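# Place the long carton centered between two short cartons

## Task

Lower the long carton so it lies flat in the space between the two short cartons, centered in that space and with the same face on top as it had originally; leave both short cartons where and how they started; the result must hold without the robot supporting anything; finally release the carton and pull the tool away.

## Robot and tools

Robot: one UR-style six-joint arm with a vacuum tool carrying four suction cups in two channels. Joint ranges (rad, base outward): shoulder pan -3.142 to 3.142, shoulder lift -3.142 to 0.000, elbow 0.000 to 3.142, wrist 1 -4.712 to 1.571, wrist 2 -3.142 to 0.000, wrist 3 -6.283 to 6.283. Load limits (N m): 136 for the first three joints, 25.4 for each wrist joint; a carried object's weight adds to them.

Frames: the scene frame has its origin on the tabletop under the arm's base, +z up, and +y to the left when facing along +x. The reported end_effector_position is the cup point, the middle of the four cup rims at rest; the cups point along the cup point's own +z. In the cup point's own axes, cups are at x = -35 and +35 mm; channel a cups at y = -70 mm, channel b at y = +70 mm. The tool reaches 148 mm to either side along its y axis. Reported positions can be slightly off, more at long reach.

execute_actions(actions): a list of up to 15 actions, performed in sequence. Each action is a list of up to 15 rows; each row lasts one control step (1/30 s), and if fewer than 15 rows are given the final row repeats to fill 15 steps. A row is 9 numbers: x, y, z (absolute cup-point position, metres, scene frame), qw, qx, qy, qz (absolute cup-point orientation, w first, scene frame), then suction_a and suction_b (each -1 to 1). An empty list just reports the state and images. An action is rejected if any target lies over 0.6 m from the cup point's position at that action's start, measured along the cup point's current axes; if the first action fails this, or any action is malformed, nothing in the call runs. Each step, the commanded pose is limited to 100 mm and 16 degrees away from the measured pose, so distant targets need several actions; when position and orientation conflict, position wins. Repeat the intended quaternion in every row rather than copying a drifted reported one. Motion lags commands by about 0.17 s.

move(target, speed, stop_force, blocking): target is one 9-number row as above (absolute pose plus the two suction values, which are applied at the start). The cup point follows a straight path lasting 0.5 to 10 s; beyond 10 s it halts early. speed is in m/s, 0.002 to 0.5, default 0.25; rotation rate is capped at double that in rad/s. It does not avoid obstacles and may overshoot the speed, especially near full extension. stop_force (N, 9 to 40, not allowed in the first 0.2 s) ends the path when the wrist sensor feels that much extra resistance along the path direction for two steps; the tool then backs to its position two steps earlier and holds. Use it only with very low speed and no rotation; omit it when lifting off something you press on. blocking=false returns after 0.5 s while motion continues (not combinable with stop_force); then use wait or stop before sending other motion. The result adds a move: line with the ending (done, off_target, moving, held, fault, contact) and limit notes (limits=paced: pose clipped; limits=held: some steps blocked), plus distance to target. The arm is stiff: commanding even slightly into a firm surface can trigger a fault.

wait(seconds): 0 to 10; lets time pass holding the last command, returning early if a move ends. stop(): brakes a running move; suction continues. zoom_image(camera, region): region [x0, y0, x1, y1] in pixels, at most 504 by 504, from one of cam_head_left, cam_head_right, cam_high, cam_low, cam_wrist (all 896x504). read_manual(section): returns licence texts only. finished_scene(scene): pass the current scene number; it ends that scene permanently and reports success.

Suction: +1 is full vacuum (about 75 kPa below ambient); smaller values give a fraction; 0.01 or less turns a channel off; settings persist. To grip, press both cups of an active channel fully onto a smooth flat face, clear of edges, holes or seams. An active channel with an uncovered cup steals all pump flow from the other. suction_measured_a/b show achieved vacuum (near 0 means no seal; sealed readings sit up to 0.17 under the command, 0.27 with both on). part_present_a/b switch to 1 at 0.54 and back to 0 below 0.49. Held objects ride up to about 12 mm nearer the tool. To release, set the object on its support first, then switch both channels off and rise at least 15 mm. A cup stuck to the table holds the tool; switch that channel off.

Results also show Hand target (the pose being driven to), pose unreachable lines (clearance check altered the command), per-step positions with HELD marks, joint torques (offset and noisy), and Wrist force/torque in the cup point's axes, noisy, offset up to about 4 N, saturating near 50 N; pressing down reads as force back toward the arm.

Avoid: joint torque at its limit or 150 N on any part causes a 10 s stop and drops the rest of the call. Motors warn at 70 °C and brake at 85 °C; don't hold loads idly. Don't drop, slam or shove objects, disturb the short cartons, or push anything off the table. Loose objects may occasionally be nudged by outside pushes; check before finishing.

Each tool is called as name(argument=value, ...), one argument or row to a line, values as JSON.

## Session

execute_actions(
  actions=[],
)

Scene clock: 0.00 s.
end_effector_position=(+0.4297, +0.0064, +0.4498) suction_measured_a=0.00 part_present_a=0 suction_measured_b=0.00 part_present_b=0 end_effector_quat_wxyz=(-0.000, -0.001, +1.000, -0.008) end_effector_velocity=(+0.000, -0.000, -0.001) end_effector_angular_velocity=(-0.000, +0.002, -0.003)
Joint positions: [-0.316 -1.769  1.733 -1.535 -1.57   1.254]
Joint velocities: [-0.     0.001  0.001  0.    -0.001  0.003]
Joint torques (N m, as the arm reports them, + toward a larger angle): no reading
Motor temperatures (°C, as the motors report them): [27 21 23 30 35 31]
Wrist force (N, on the end effector, along its own x y z axes, offset not removed): no reading
Wrist torque (N m, same axes, about the end effector's origin, offset not removed): no reading
Hand target: +0.430, +0.006, +0.450; -0.000, -0.001, +1.000, -0.008
camera_calibration (this result's frames):
cam_wrist: T_world_to_cam=[[-0.0315091, -0.999448, -0.0105552, 0.0364921], [-0.8377, 0.0206462, 0.545741, 0.162524], [-0.545221, 0.0260379, -0.837888, 0.737616], [0, 0, 0, 1]] pos_world=[0.53946, 0.0139104, 0.529729]

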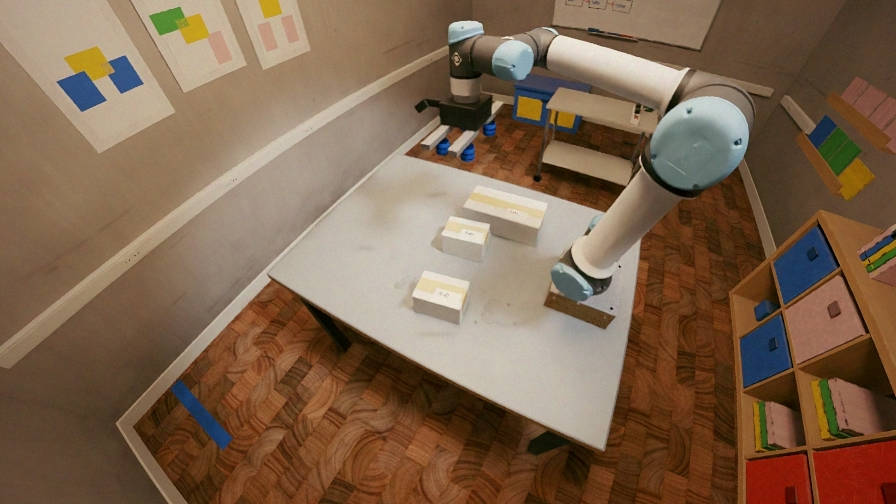

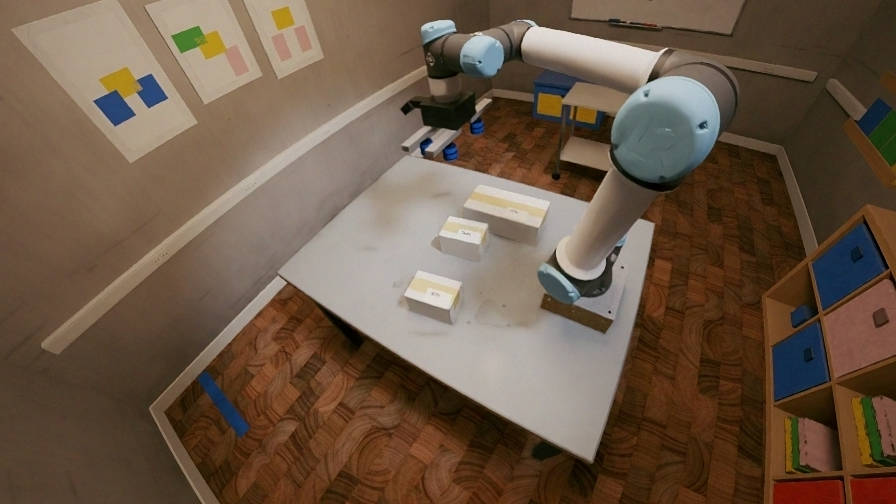

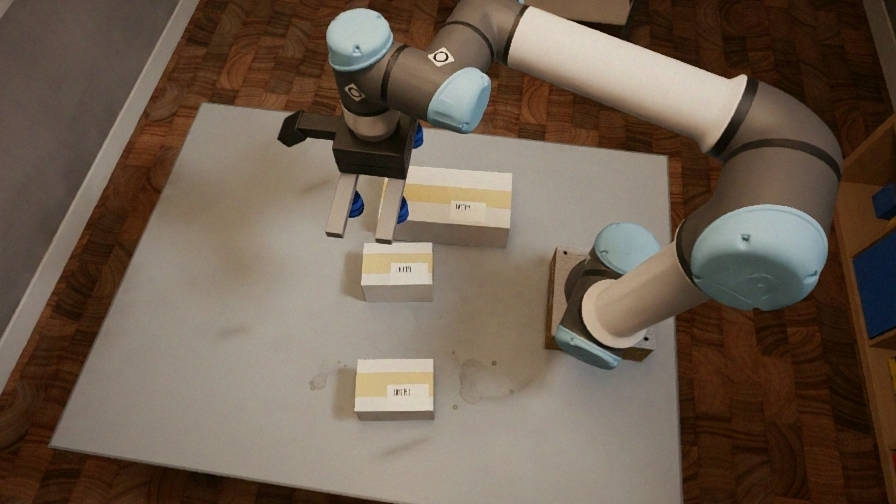

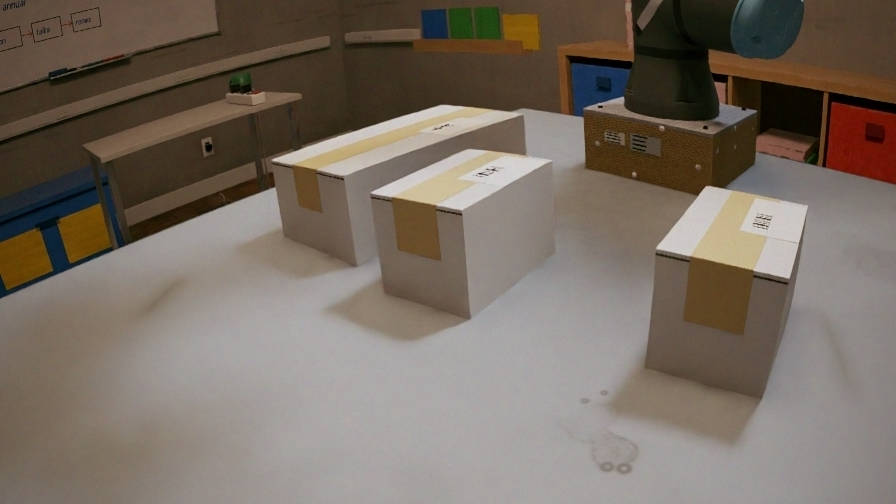

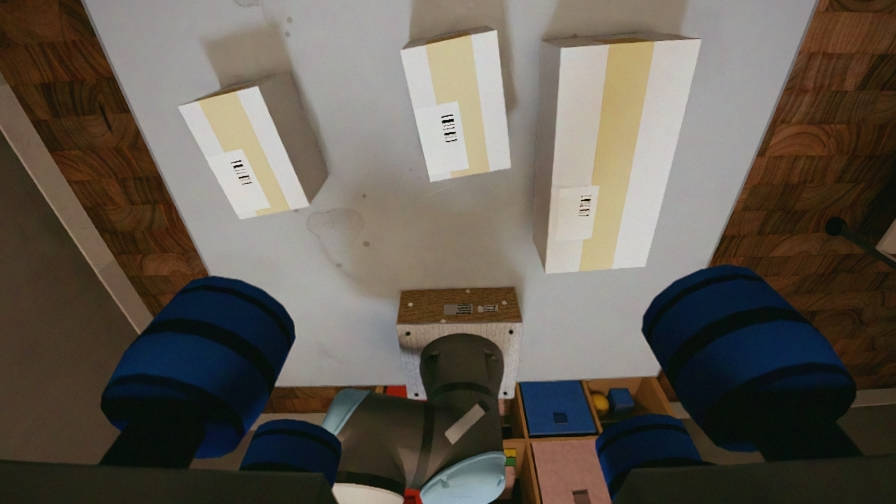

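move(
  target=[0.361,-0.188,0.15,0,0.684,0.7296,0,0,0],
  speed=0.4,
)

Scene clock: 4.97 s.
end_effector_position=(+0.3608, -0.1878, +0.1503) suction_measured_a=0.00 part_present_a=0 suction_measured_b=0.00 part_present_b=0 end_effector_quat_wxyz=(+0.000, +0.684, +0.730, -0.000) end_effector_velocity=(+0.000, -0.001, -0.002) end_effector_angular_velocity=(-0.001, -0.001, -0.008)
Joint positions: [-0.824 -1.505  2.356 -2.411 -1.559  2.253]
Joint velocities: [-0.002  0.008  0.001 -0.01   0.     0.007]
Joint torques (N m, as the arm reports them, + toward a larger angle): [-10.52 -13.1  -12.22  -5.38  -1.57   1.69]
Motor temperatures (°C, as the motors report them): [27 21 23 30 35 31]
Wrist force (N, on the end effector, along its own x y z axes, offset not removed): [1.9 -1.5 2.1]
Wrist torque (N m, same axes, about the end effector's origin, offset not removed): [-0.25 -0.37 0.22]
Hand target: +0.361, -0.188, +0.150; +0.000, +0.684, +0.730, -0.000
Off the commanded pose: 0.000 m, 0 deg.
move: done
camera_calibration (this result's frames):
cam_wrist: T_world_to_cam=[[-0.999155, -0.0315605, -0.0263431, 0.370382], [-0.0408229, 0.837293, 0.545229, 0.138088], [0.00484922, 0.545843, -0.837873, 0.353357], [0, 0, 0, 1]] pos_world=[0.373993, -0.296808, 0.230536]

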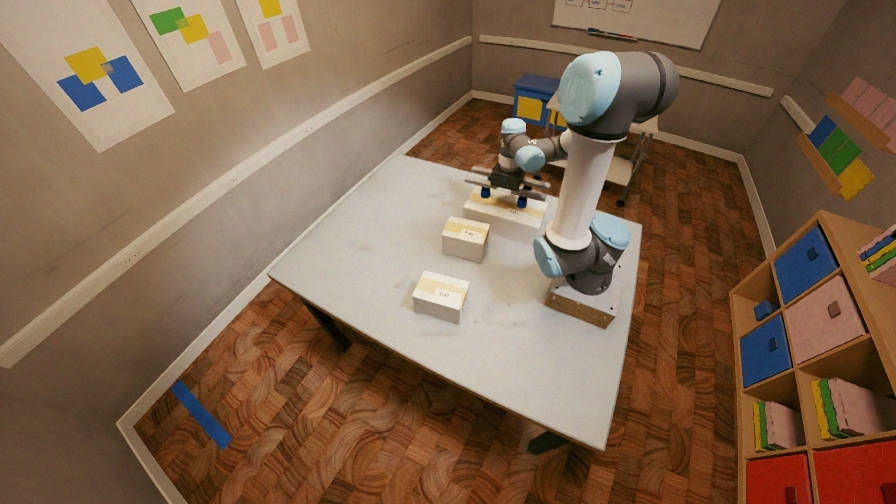

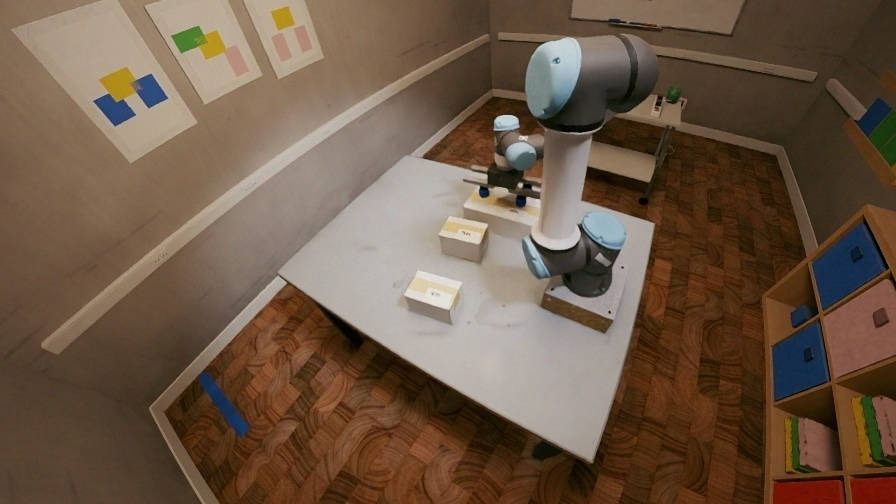

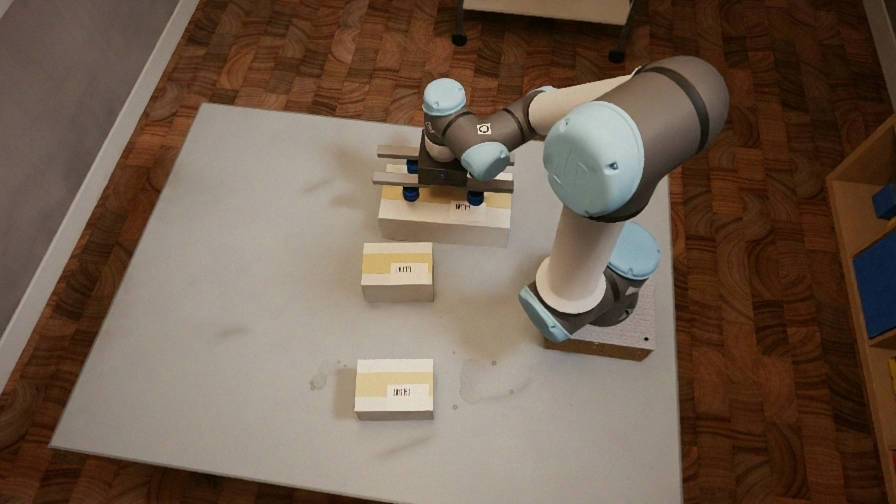

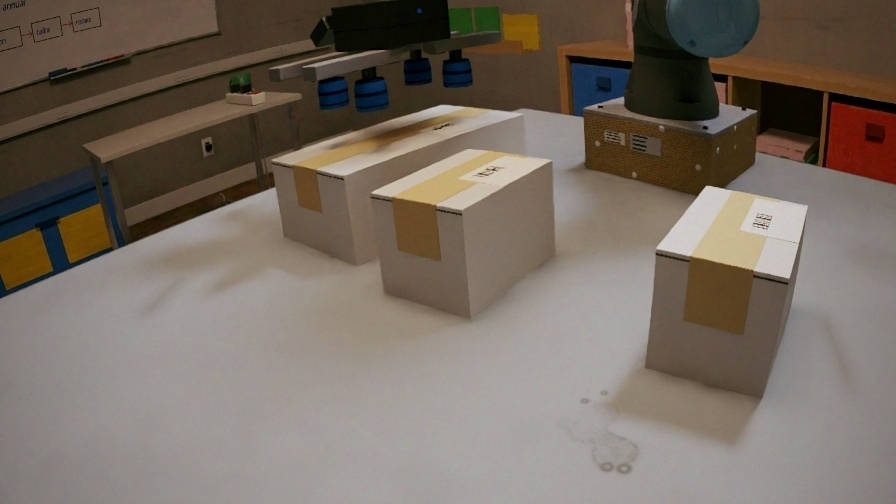

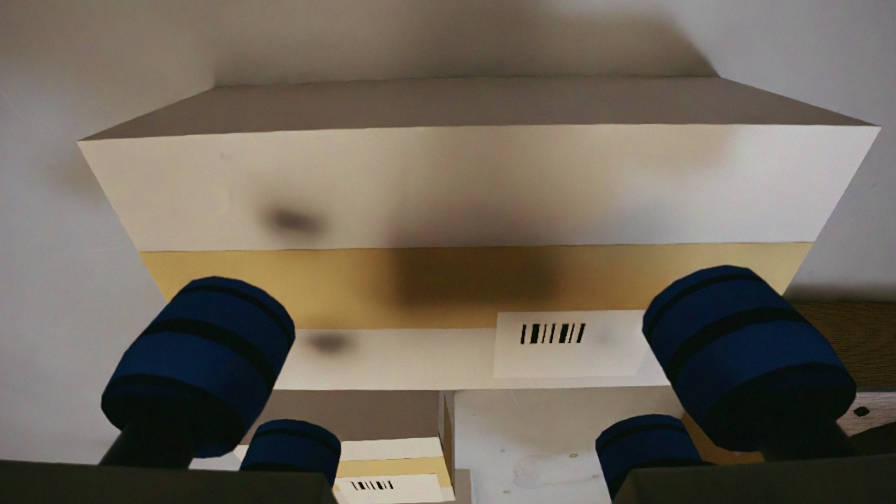

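move(
  target=[0.359,-0.188,0.107,0,0.689,0.7248,0,0,0],
)

move(
  target=[0.359,-0.188,0.091,0,0.689,0.7248,0,0,0],
  speed=0.02,
  stop_force=15,
)

Scene clock: 7.47 s.
end_effector_position=(+0.3589, -0.1880, +0.1073) suction_measured_a=0.00 part_present_a=0 suction_measured_b=0.00 part_present_b=0 end_effector_quat_wxyz=(-0.000, +0.689, +0.725, +0.000) end_effector_velocity=(+0.000, -0.000, -0.002) end_effector_angular_velocity=(-0.002, +0.001, -0.001)
Joint positions: [-0.827 -1.392  2.401 -2.569 -1.559  2.265]
Joint velocities: [ 0.     0.007  0.001 -0.009 -0.002  0.002]
Joint torques (N m, as the arm reports them, + toward a larger angle): [ -2.12 -14.74  -9.28  -5.47   0.92   1.81]
Motor temperatures (°C, as the motors report them): [27 21 23 30 35 31]
Wrist force (N, on the end effector, along its own x y z axes, offset not removed): [1.3 -0.1 1.7]
Wrist torque (N m, same axes, about the end effector's origin, offset not removed): [-0.10 -0.32 0.10]
Hand target: +0.359, -0.188, +0.107; -0.000, +0.689, +0.725, -0.000
Off the commanded pose: 0.000 m, 0 deg.
move: done
camera_calibration (this result's frames):
cam_wrist: T_world_to_cam=[[-0.999514, -0.0168093, -0.0262644, 0.370259], [-0.0284222, 0.83758, 0.545574, 0.157215], [0.0128278, 0.546055, -0.837651, 0.314563], [0, 0, 0, 1]] pos_world=[0.370512, -0.297225, 0.187446]

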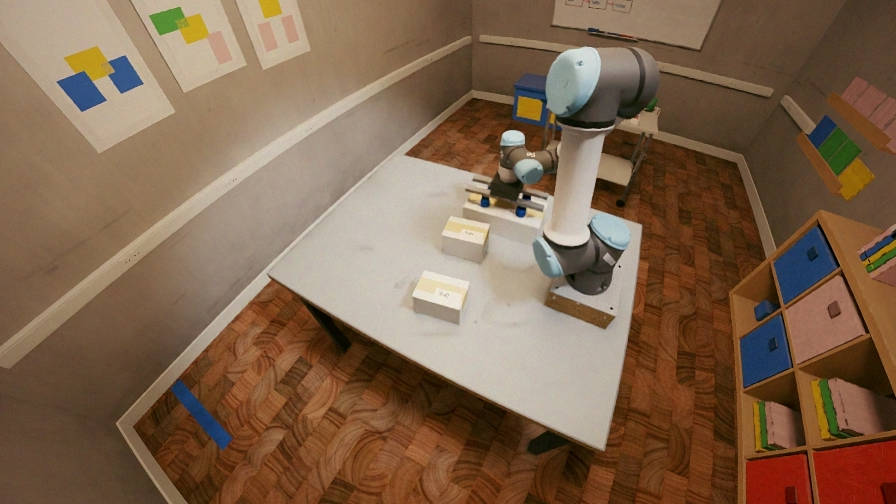

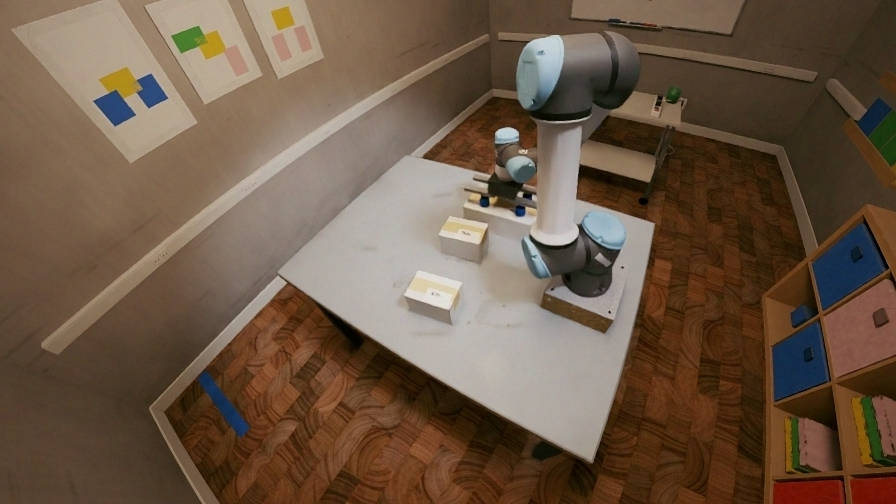

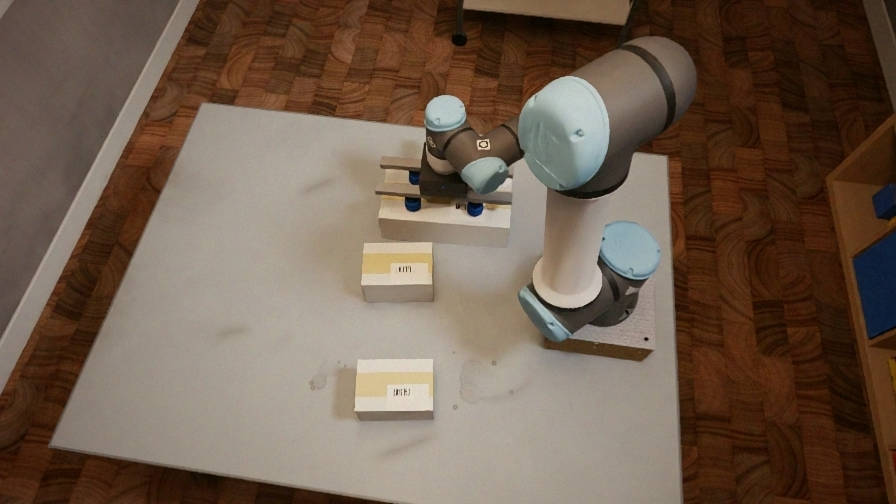

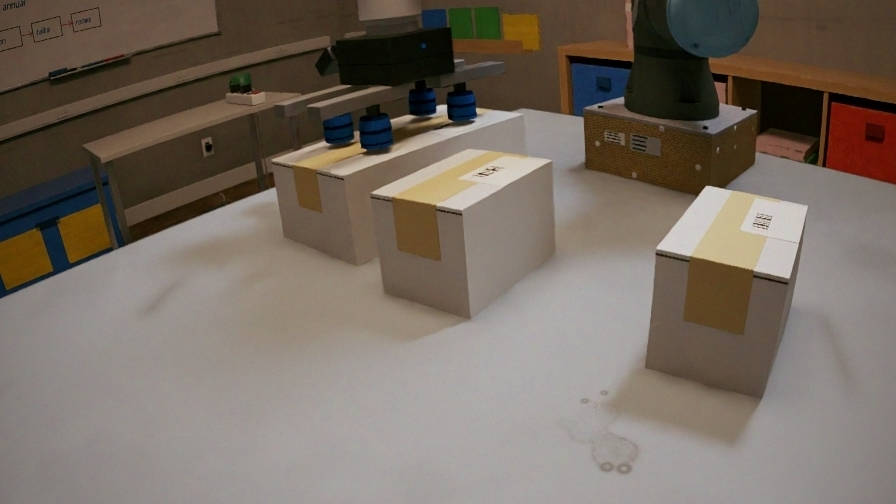

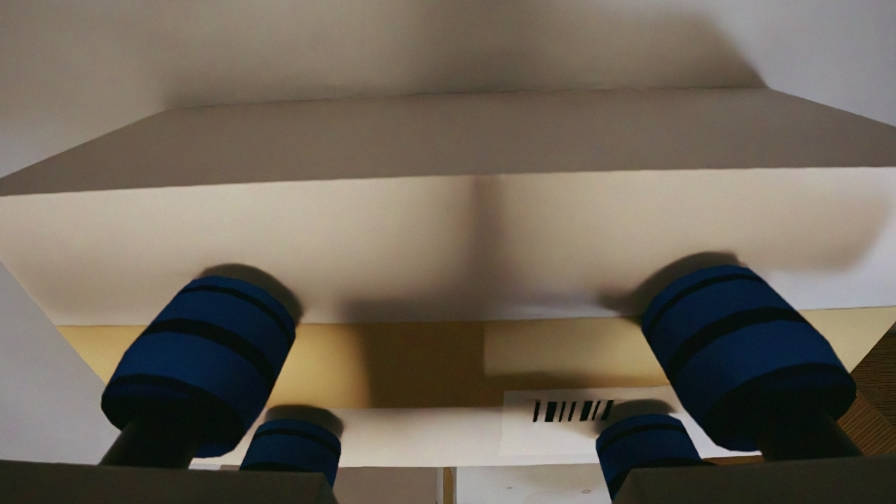

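Scene clock: 8.40 s.
end_effector_position=(+0.3589, -0.1879, +0.0965) suction_measured_a=0.00 part_present_a=0 suction_measured_b=0.00 part_present_b=0 end_effector_quat_wxyz=(-0.000, +0.689, +0.725, +0.000) end_effector_velocity=(-0.000, -0.000, +0.007) end_effector_angular_velocity=(-0.000, +0.001, -0.000)
Joint positions: [-0.826 -1.36   2.409 -2.609 -1.559  2.266]
Joint velocities: [-0.    -0.021 -0.005  0.026 -0.    -0.   ]
Joint torques (N m, as the arm reports them, + toward a larger angle): [  7.17 -27.85 -19.75   0.6    0.94   0.92]
Motor temperatures (°C, as the motors report them): [27 21 23 30 35 31]
Wrist force (N, on the end effector, along its own x y z axes, offset not removed): [2.7 -1.0 -16.6]
Wrist torque (N m, same axes, about the end effector's origin, offset not removed): [0.02 -0.41 0.09]
Hand target: +0.359, -0.188, +0.097; +0.000, +0.689, +0.725, +0.000
Off the commanded pose: 0.006 m, 0 deg.
move: contact
camera_calibration (this result's frames):
cam_wrist: T_world_to_cam=[[-0.999518, -0.0168024, -0.0261207, 0.369929], [-0.0283399, 0.837498, 0.545706, 0.16297], [0.0127068, 0.546183, -0.83757, 0.305553], [0, 0, 0, 1]] pos_world=[0.370486, -0.297159, 0.176651]

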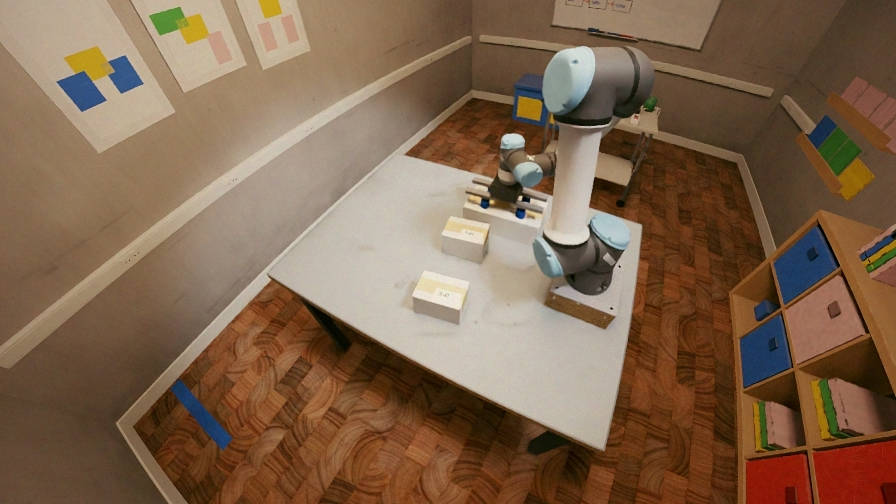

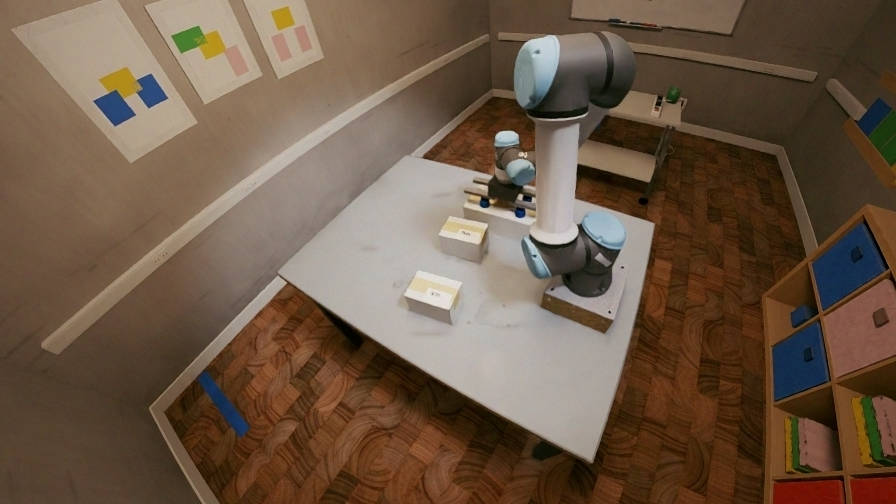

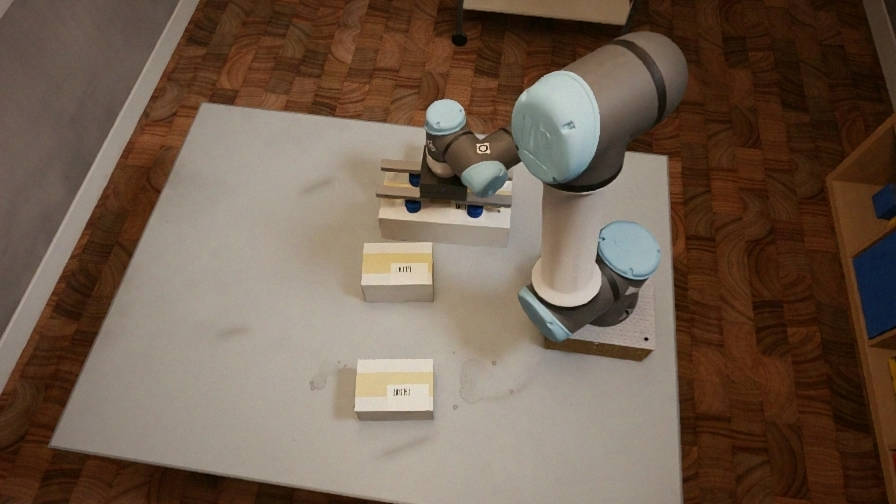

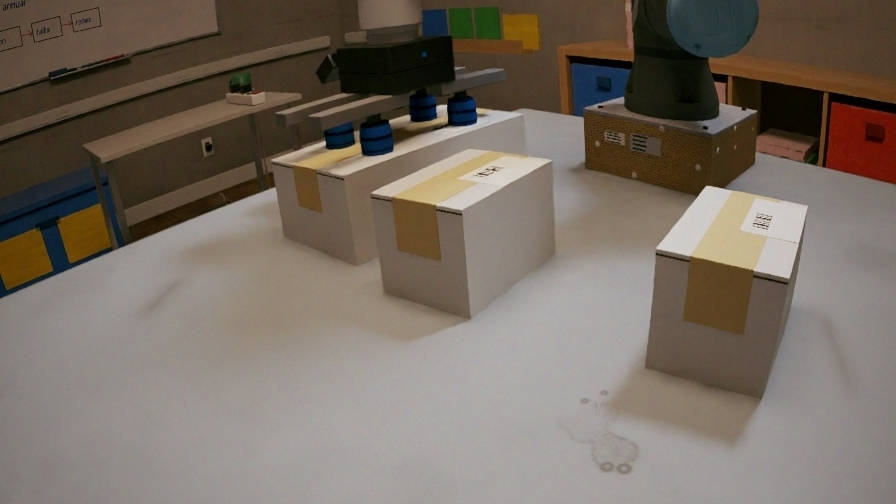

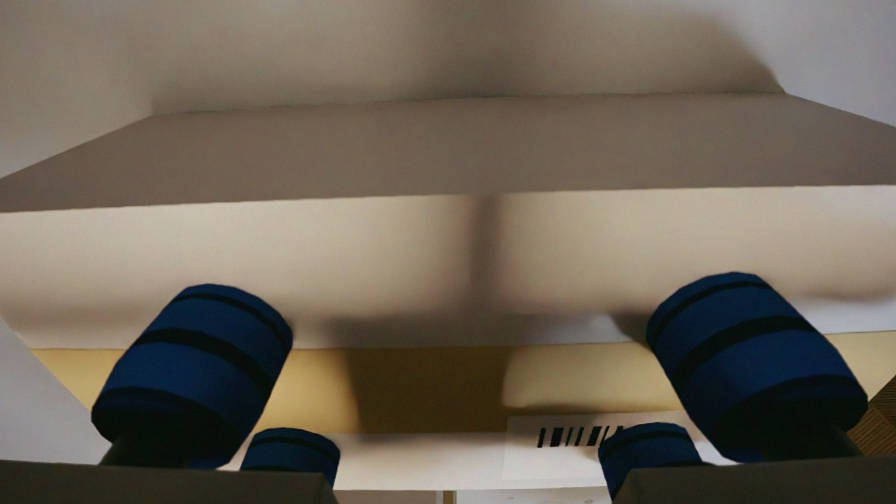

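execute_actions(
  actions=[
    [[0.359,-0.188,0.095,0,0.689,0.7248,0,1,1]],
  ],
)

Scene clock: 9.57 s.
end_effector_position=(+0.3590, -0.1880, +0.0951) suction_measured_a=0.45 part_present_a=0 suction_measured_b=0.45 part_present_b=0 end_effector_quat_wxyz=(-0.000, +0.689, +0.725, +0.000) end_effector_velocity=(-0.000, +0.000, -0.000) end_effector_angular_velocity=(-0.000, +0.000, +0.001)
Joint positions: [-0.826 -1.355  2.41  -2.615 -1.559  2.266]
Joint velocities: [ 0.001  0.001  0.001 -0.002 -0.    -0.   ]
Joint torques (N m, as the arm reports them, + toward a larger angle): [  2.58 -22.83 -12.83  -7.39   0.73   1.53]
Motor temperatures (°C, as the motors report them): [27 21 23 30 35 31]
Wrist force (N, on the end effector, along its own x y z axes, offset not removed): [-0.9 1.4 17.9]
Wrist torque (N m, same axes, about the end effector's origin, offset not removed): [0.67 0.08 0.05]
Hand target: +0.359, -0.188, +0.095; -0.000, +0.689, +0.725, +0.000
Off the commanded pose: 0.000 m, 0 deg.
Step readings (end_effector_position):
0: (+0.3590, -0.1880, +0.0974)
1: (+0.3590, -0.1880, +0.0974)
2: (+0.3590, -0.1880, +0.0972)
4: (+0.3590, -0.1880, +0.0964)
8: (+0.3590, -0.1880, +0.0954)
15: end_effector_position above
camera_calibration (this result's frames):
cam_wrist: T_world_to_cam=[[-0.999511, -0.0168726, -0.0263243, 0.369984], [-0.0285069, 0.837618, 0.545511, 0.16398], [0.0128455, 0.545995, -0.83769, 0.304319], [0, 0, 0, 1]] pos_world=[0.370569, -0.297266, 0.175211]

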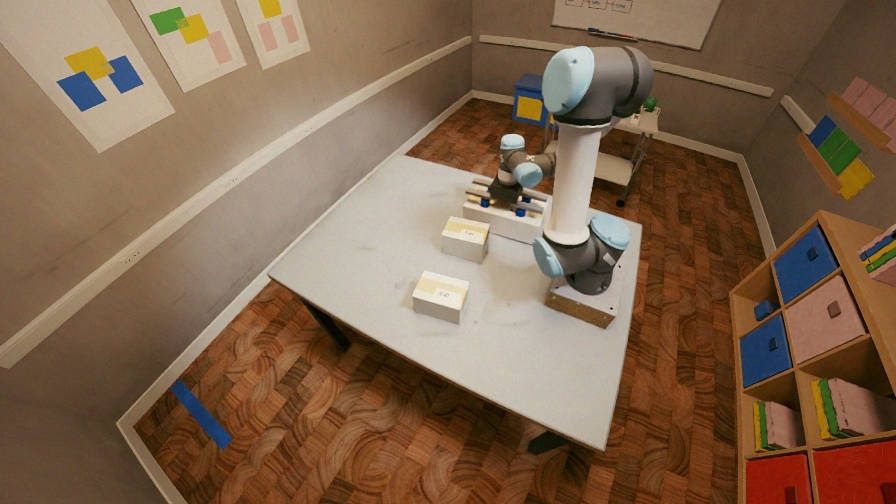

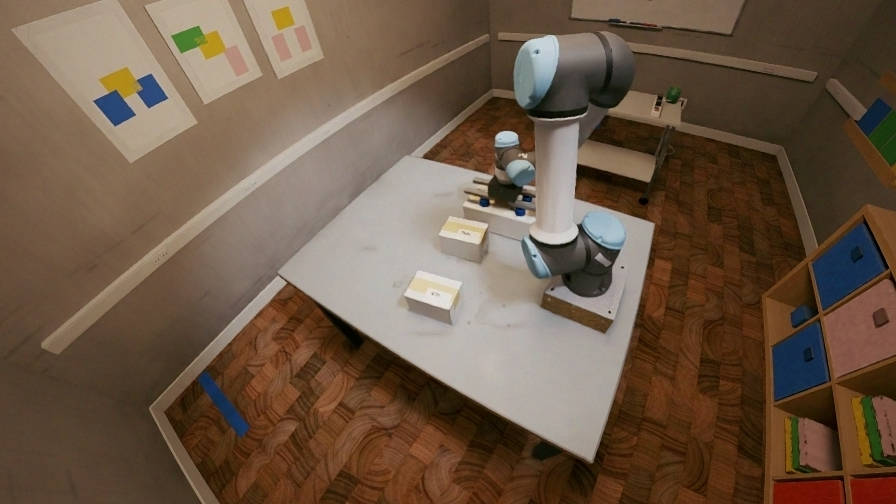

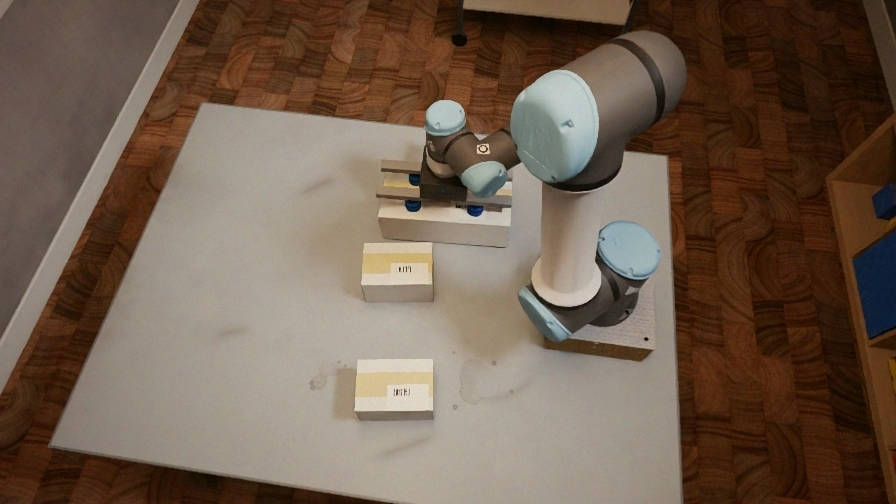

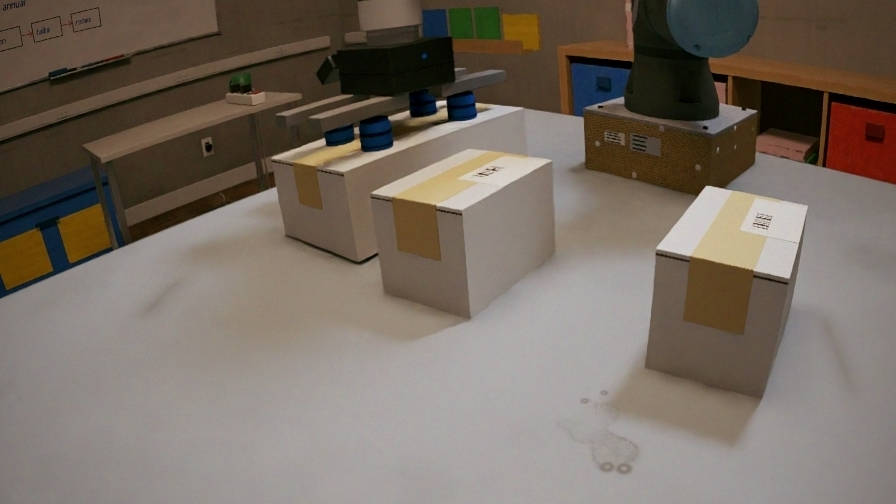

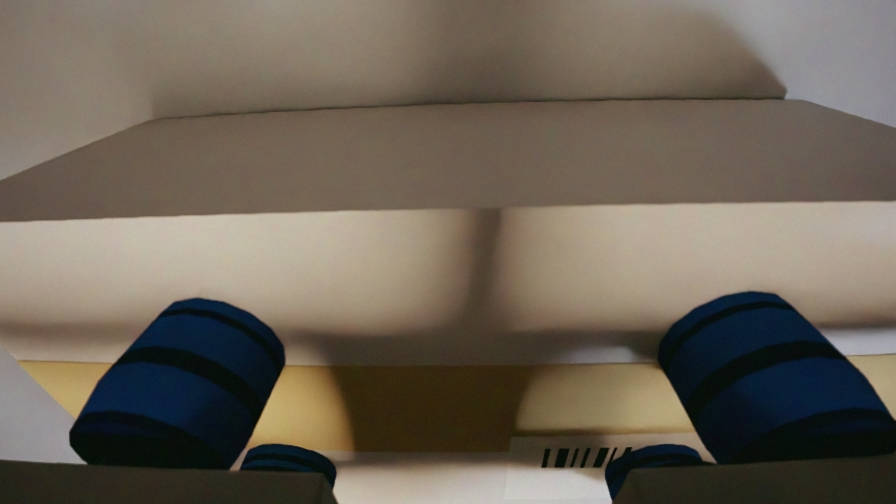

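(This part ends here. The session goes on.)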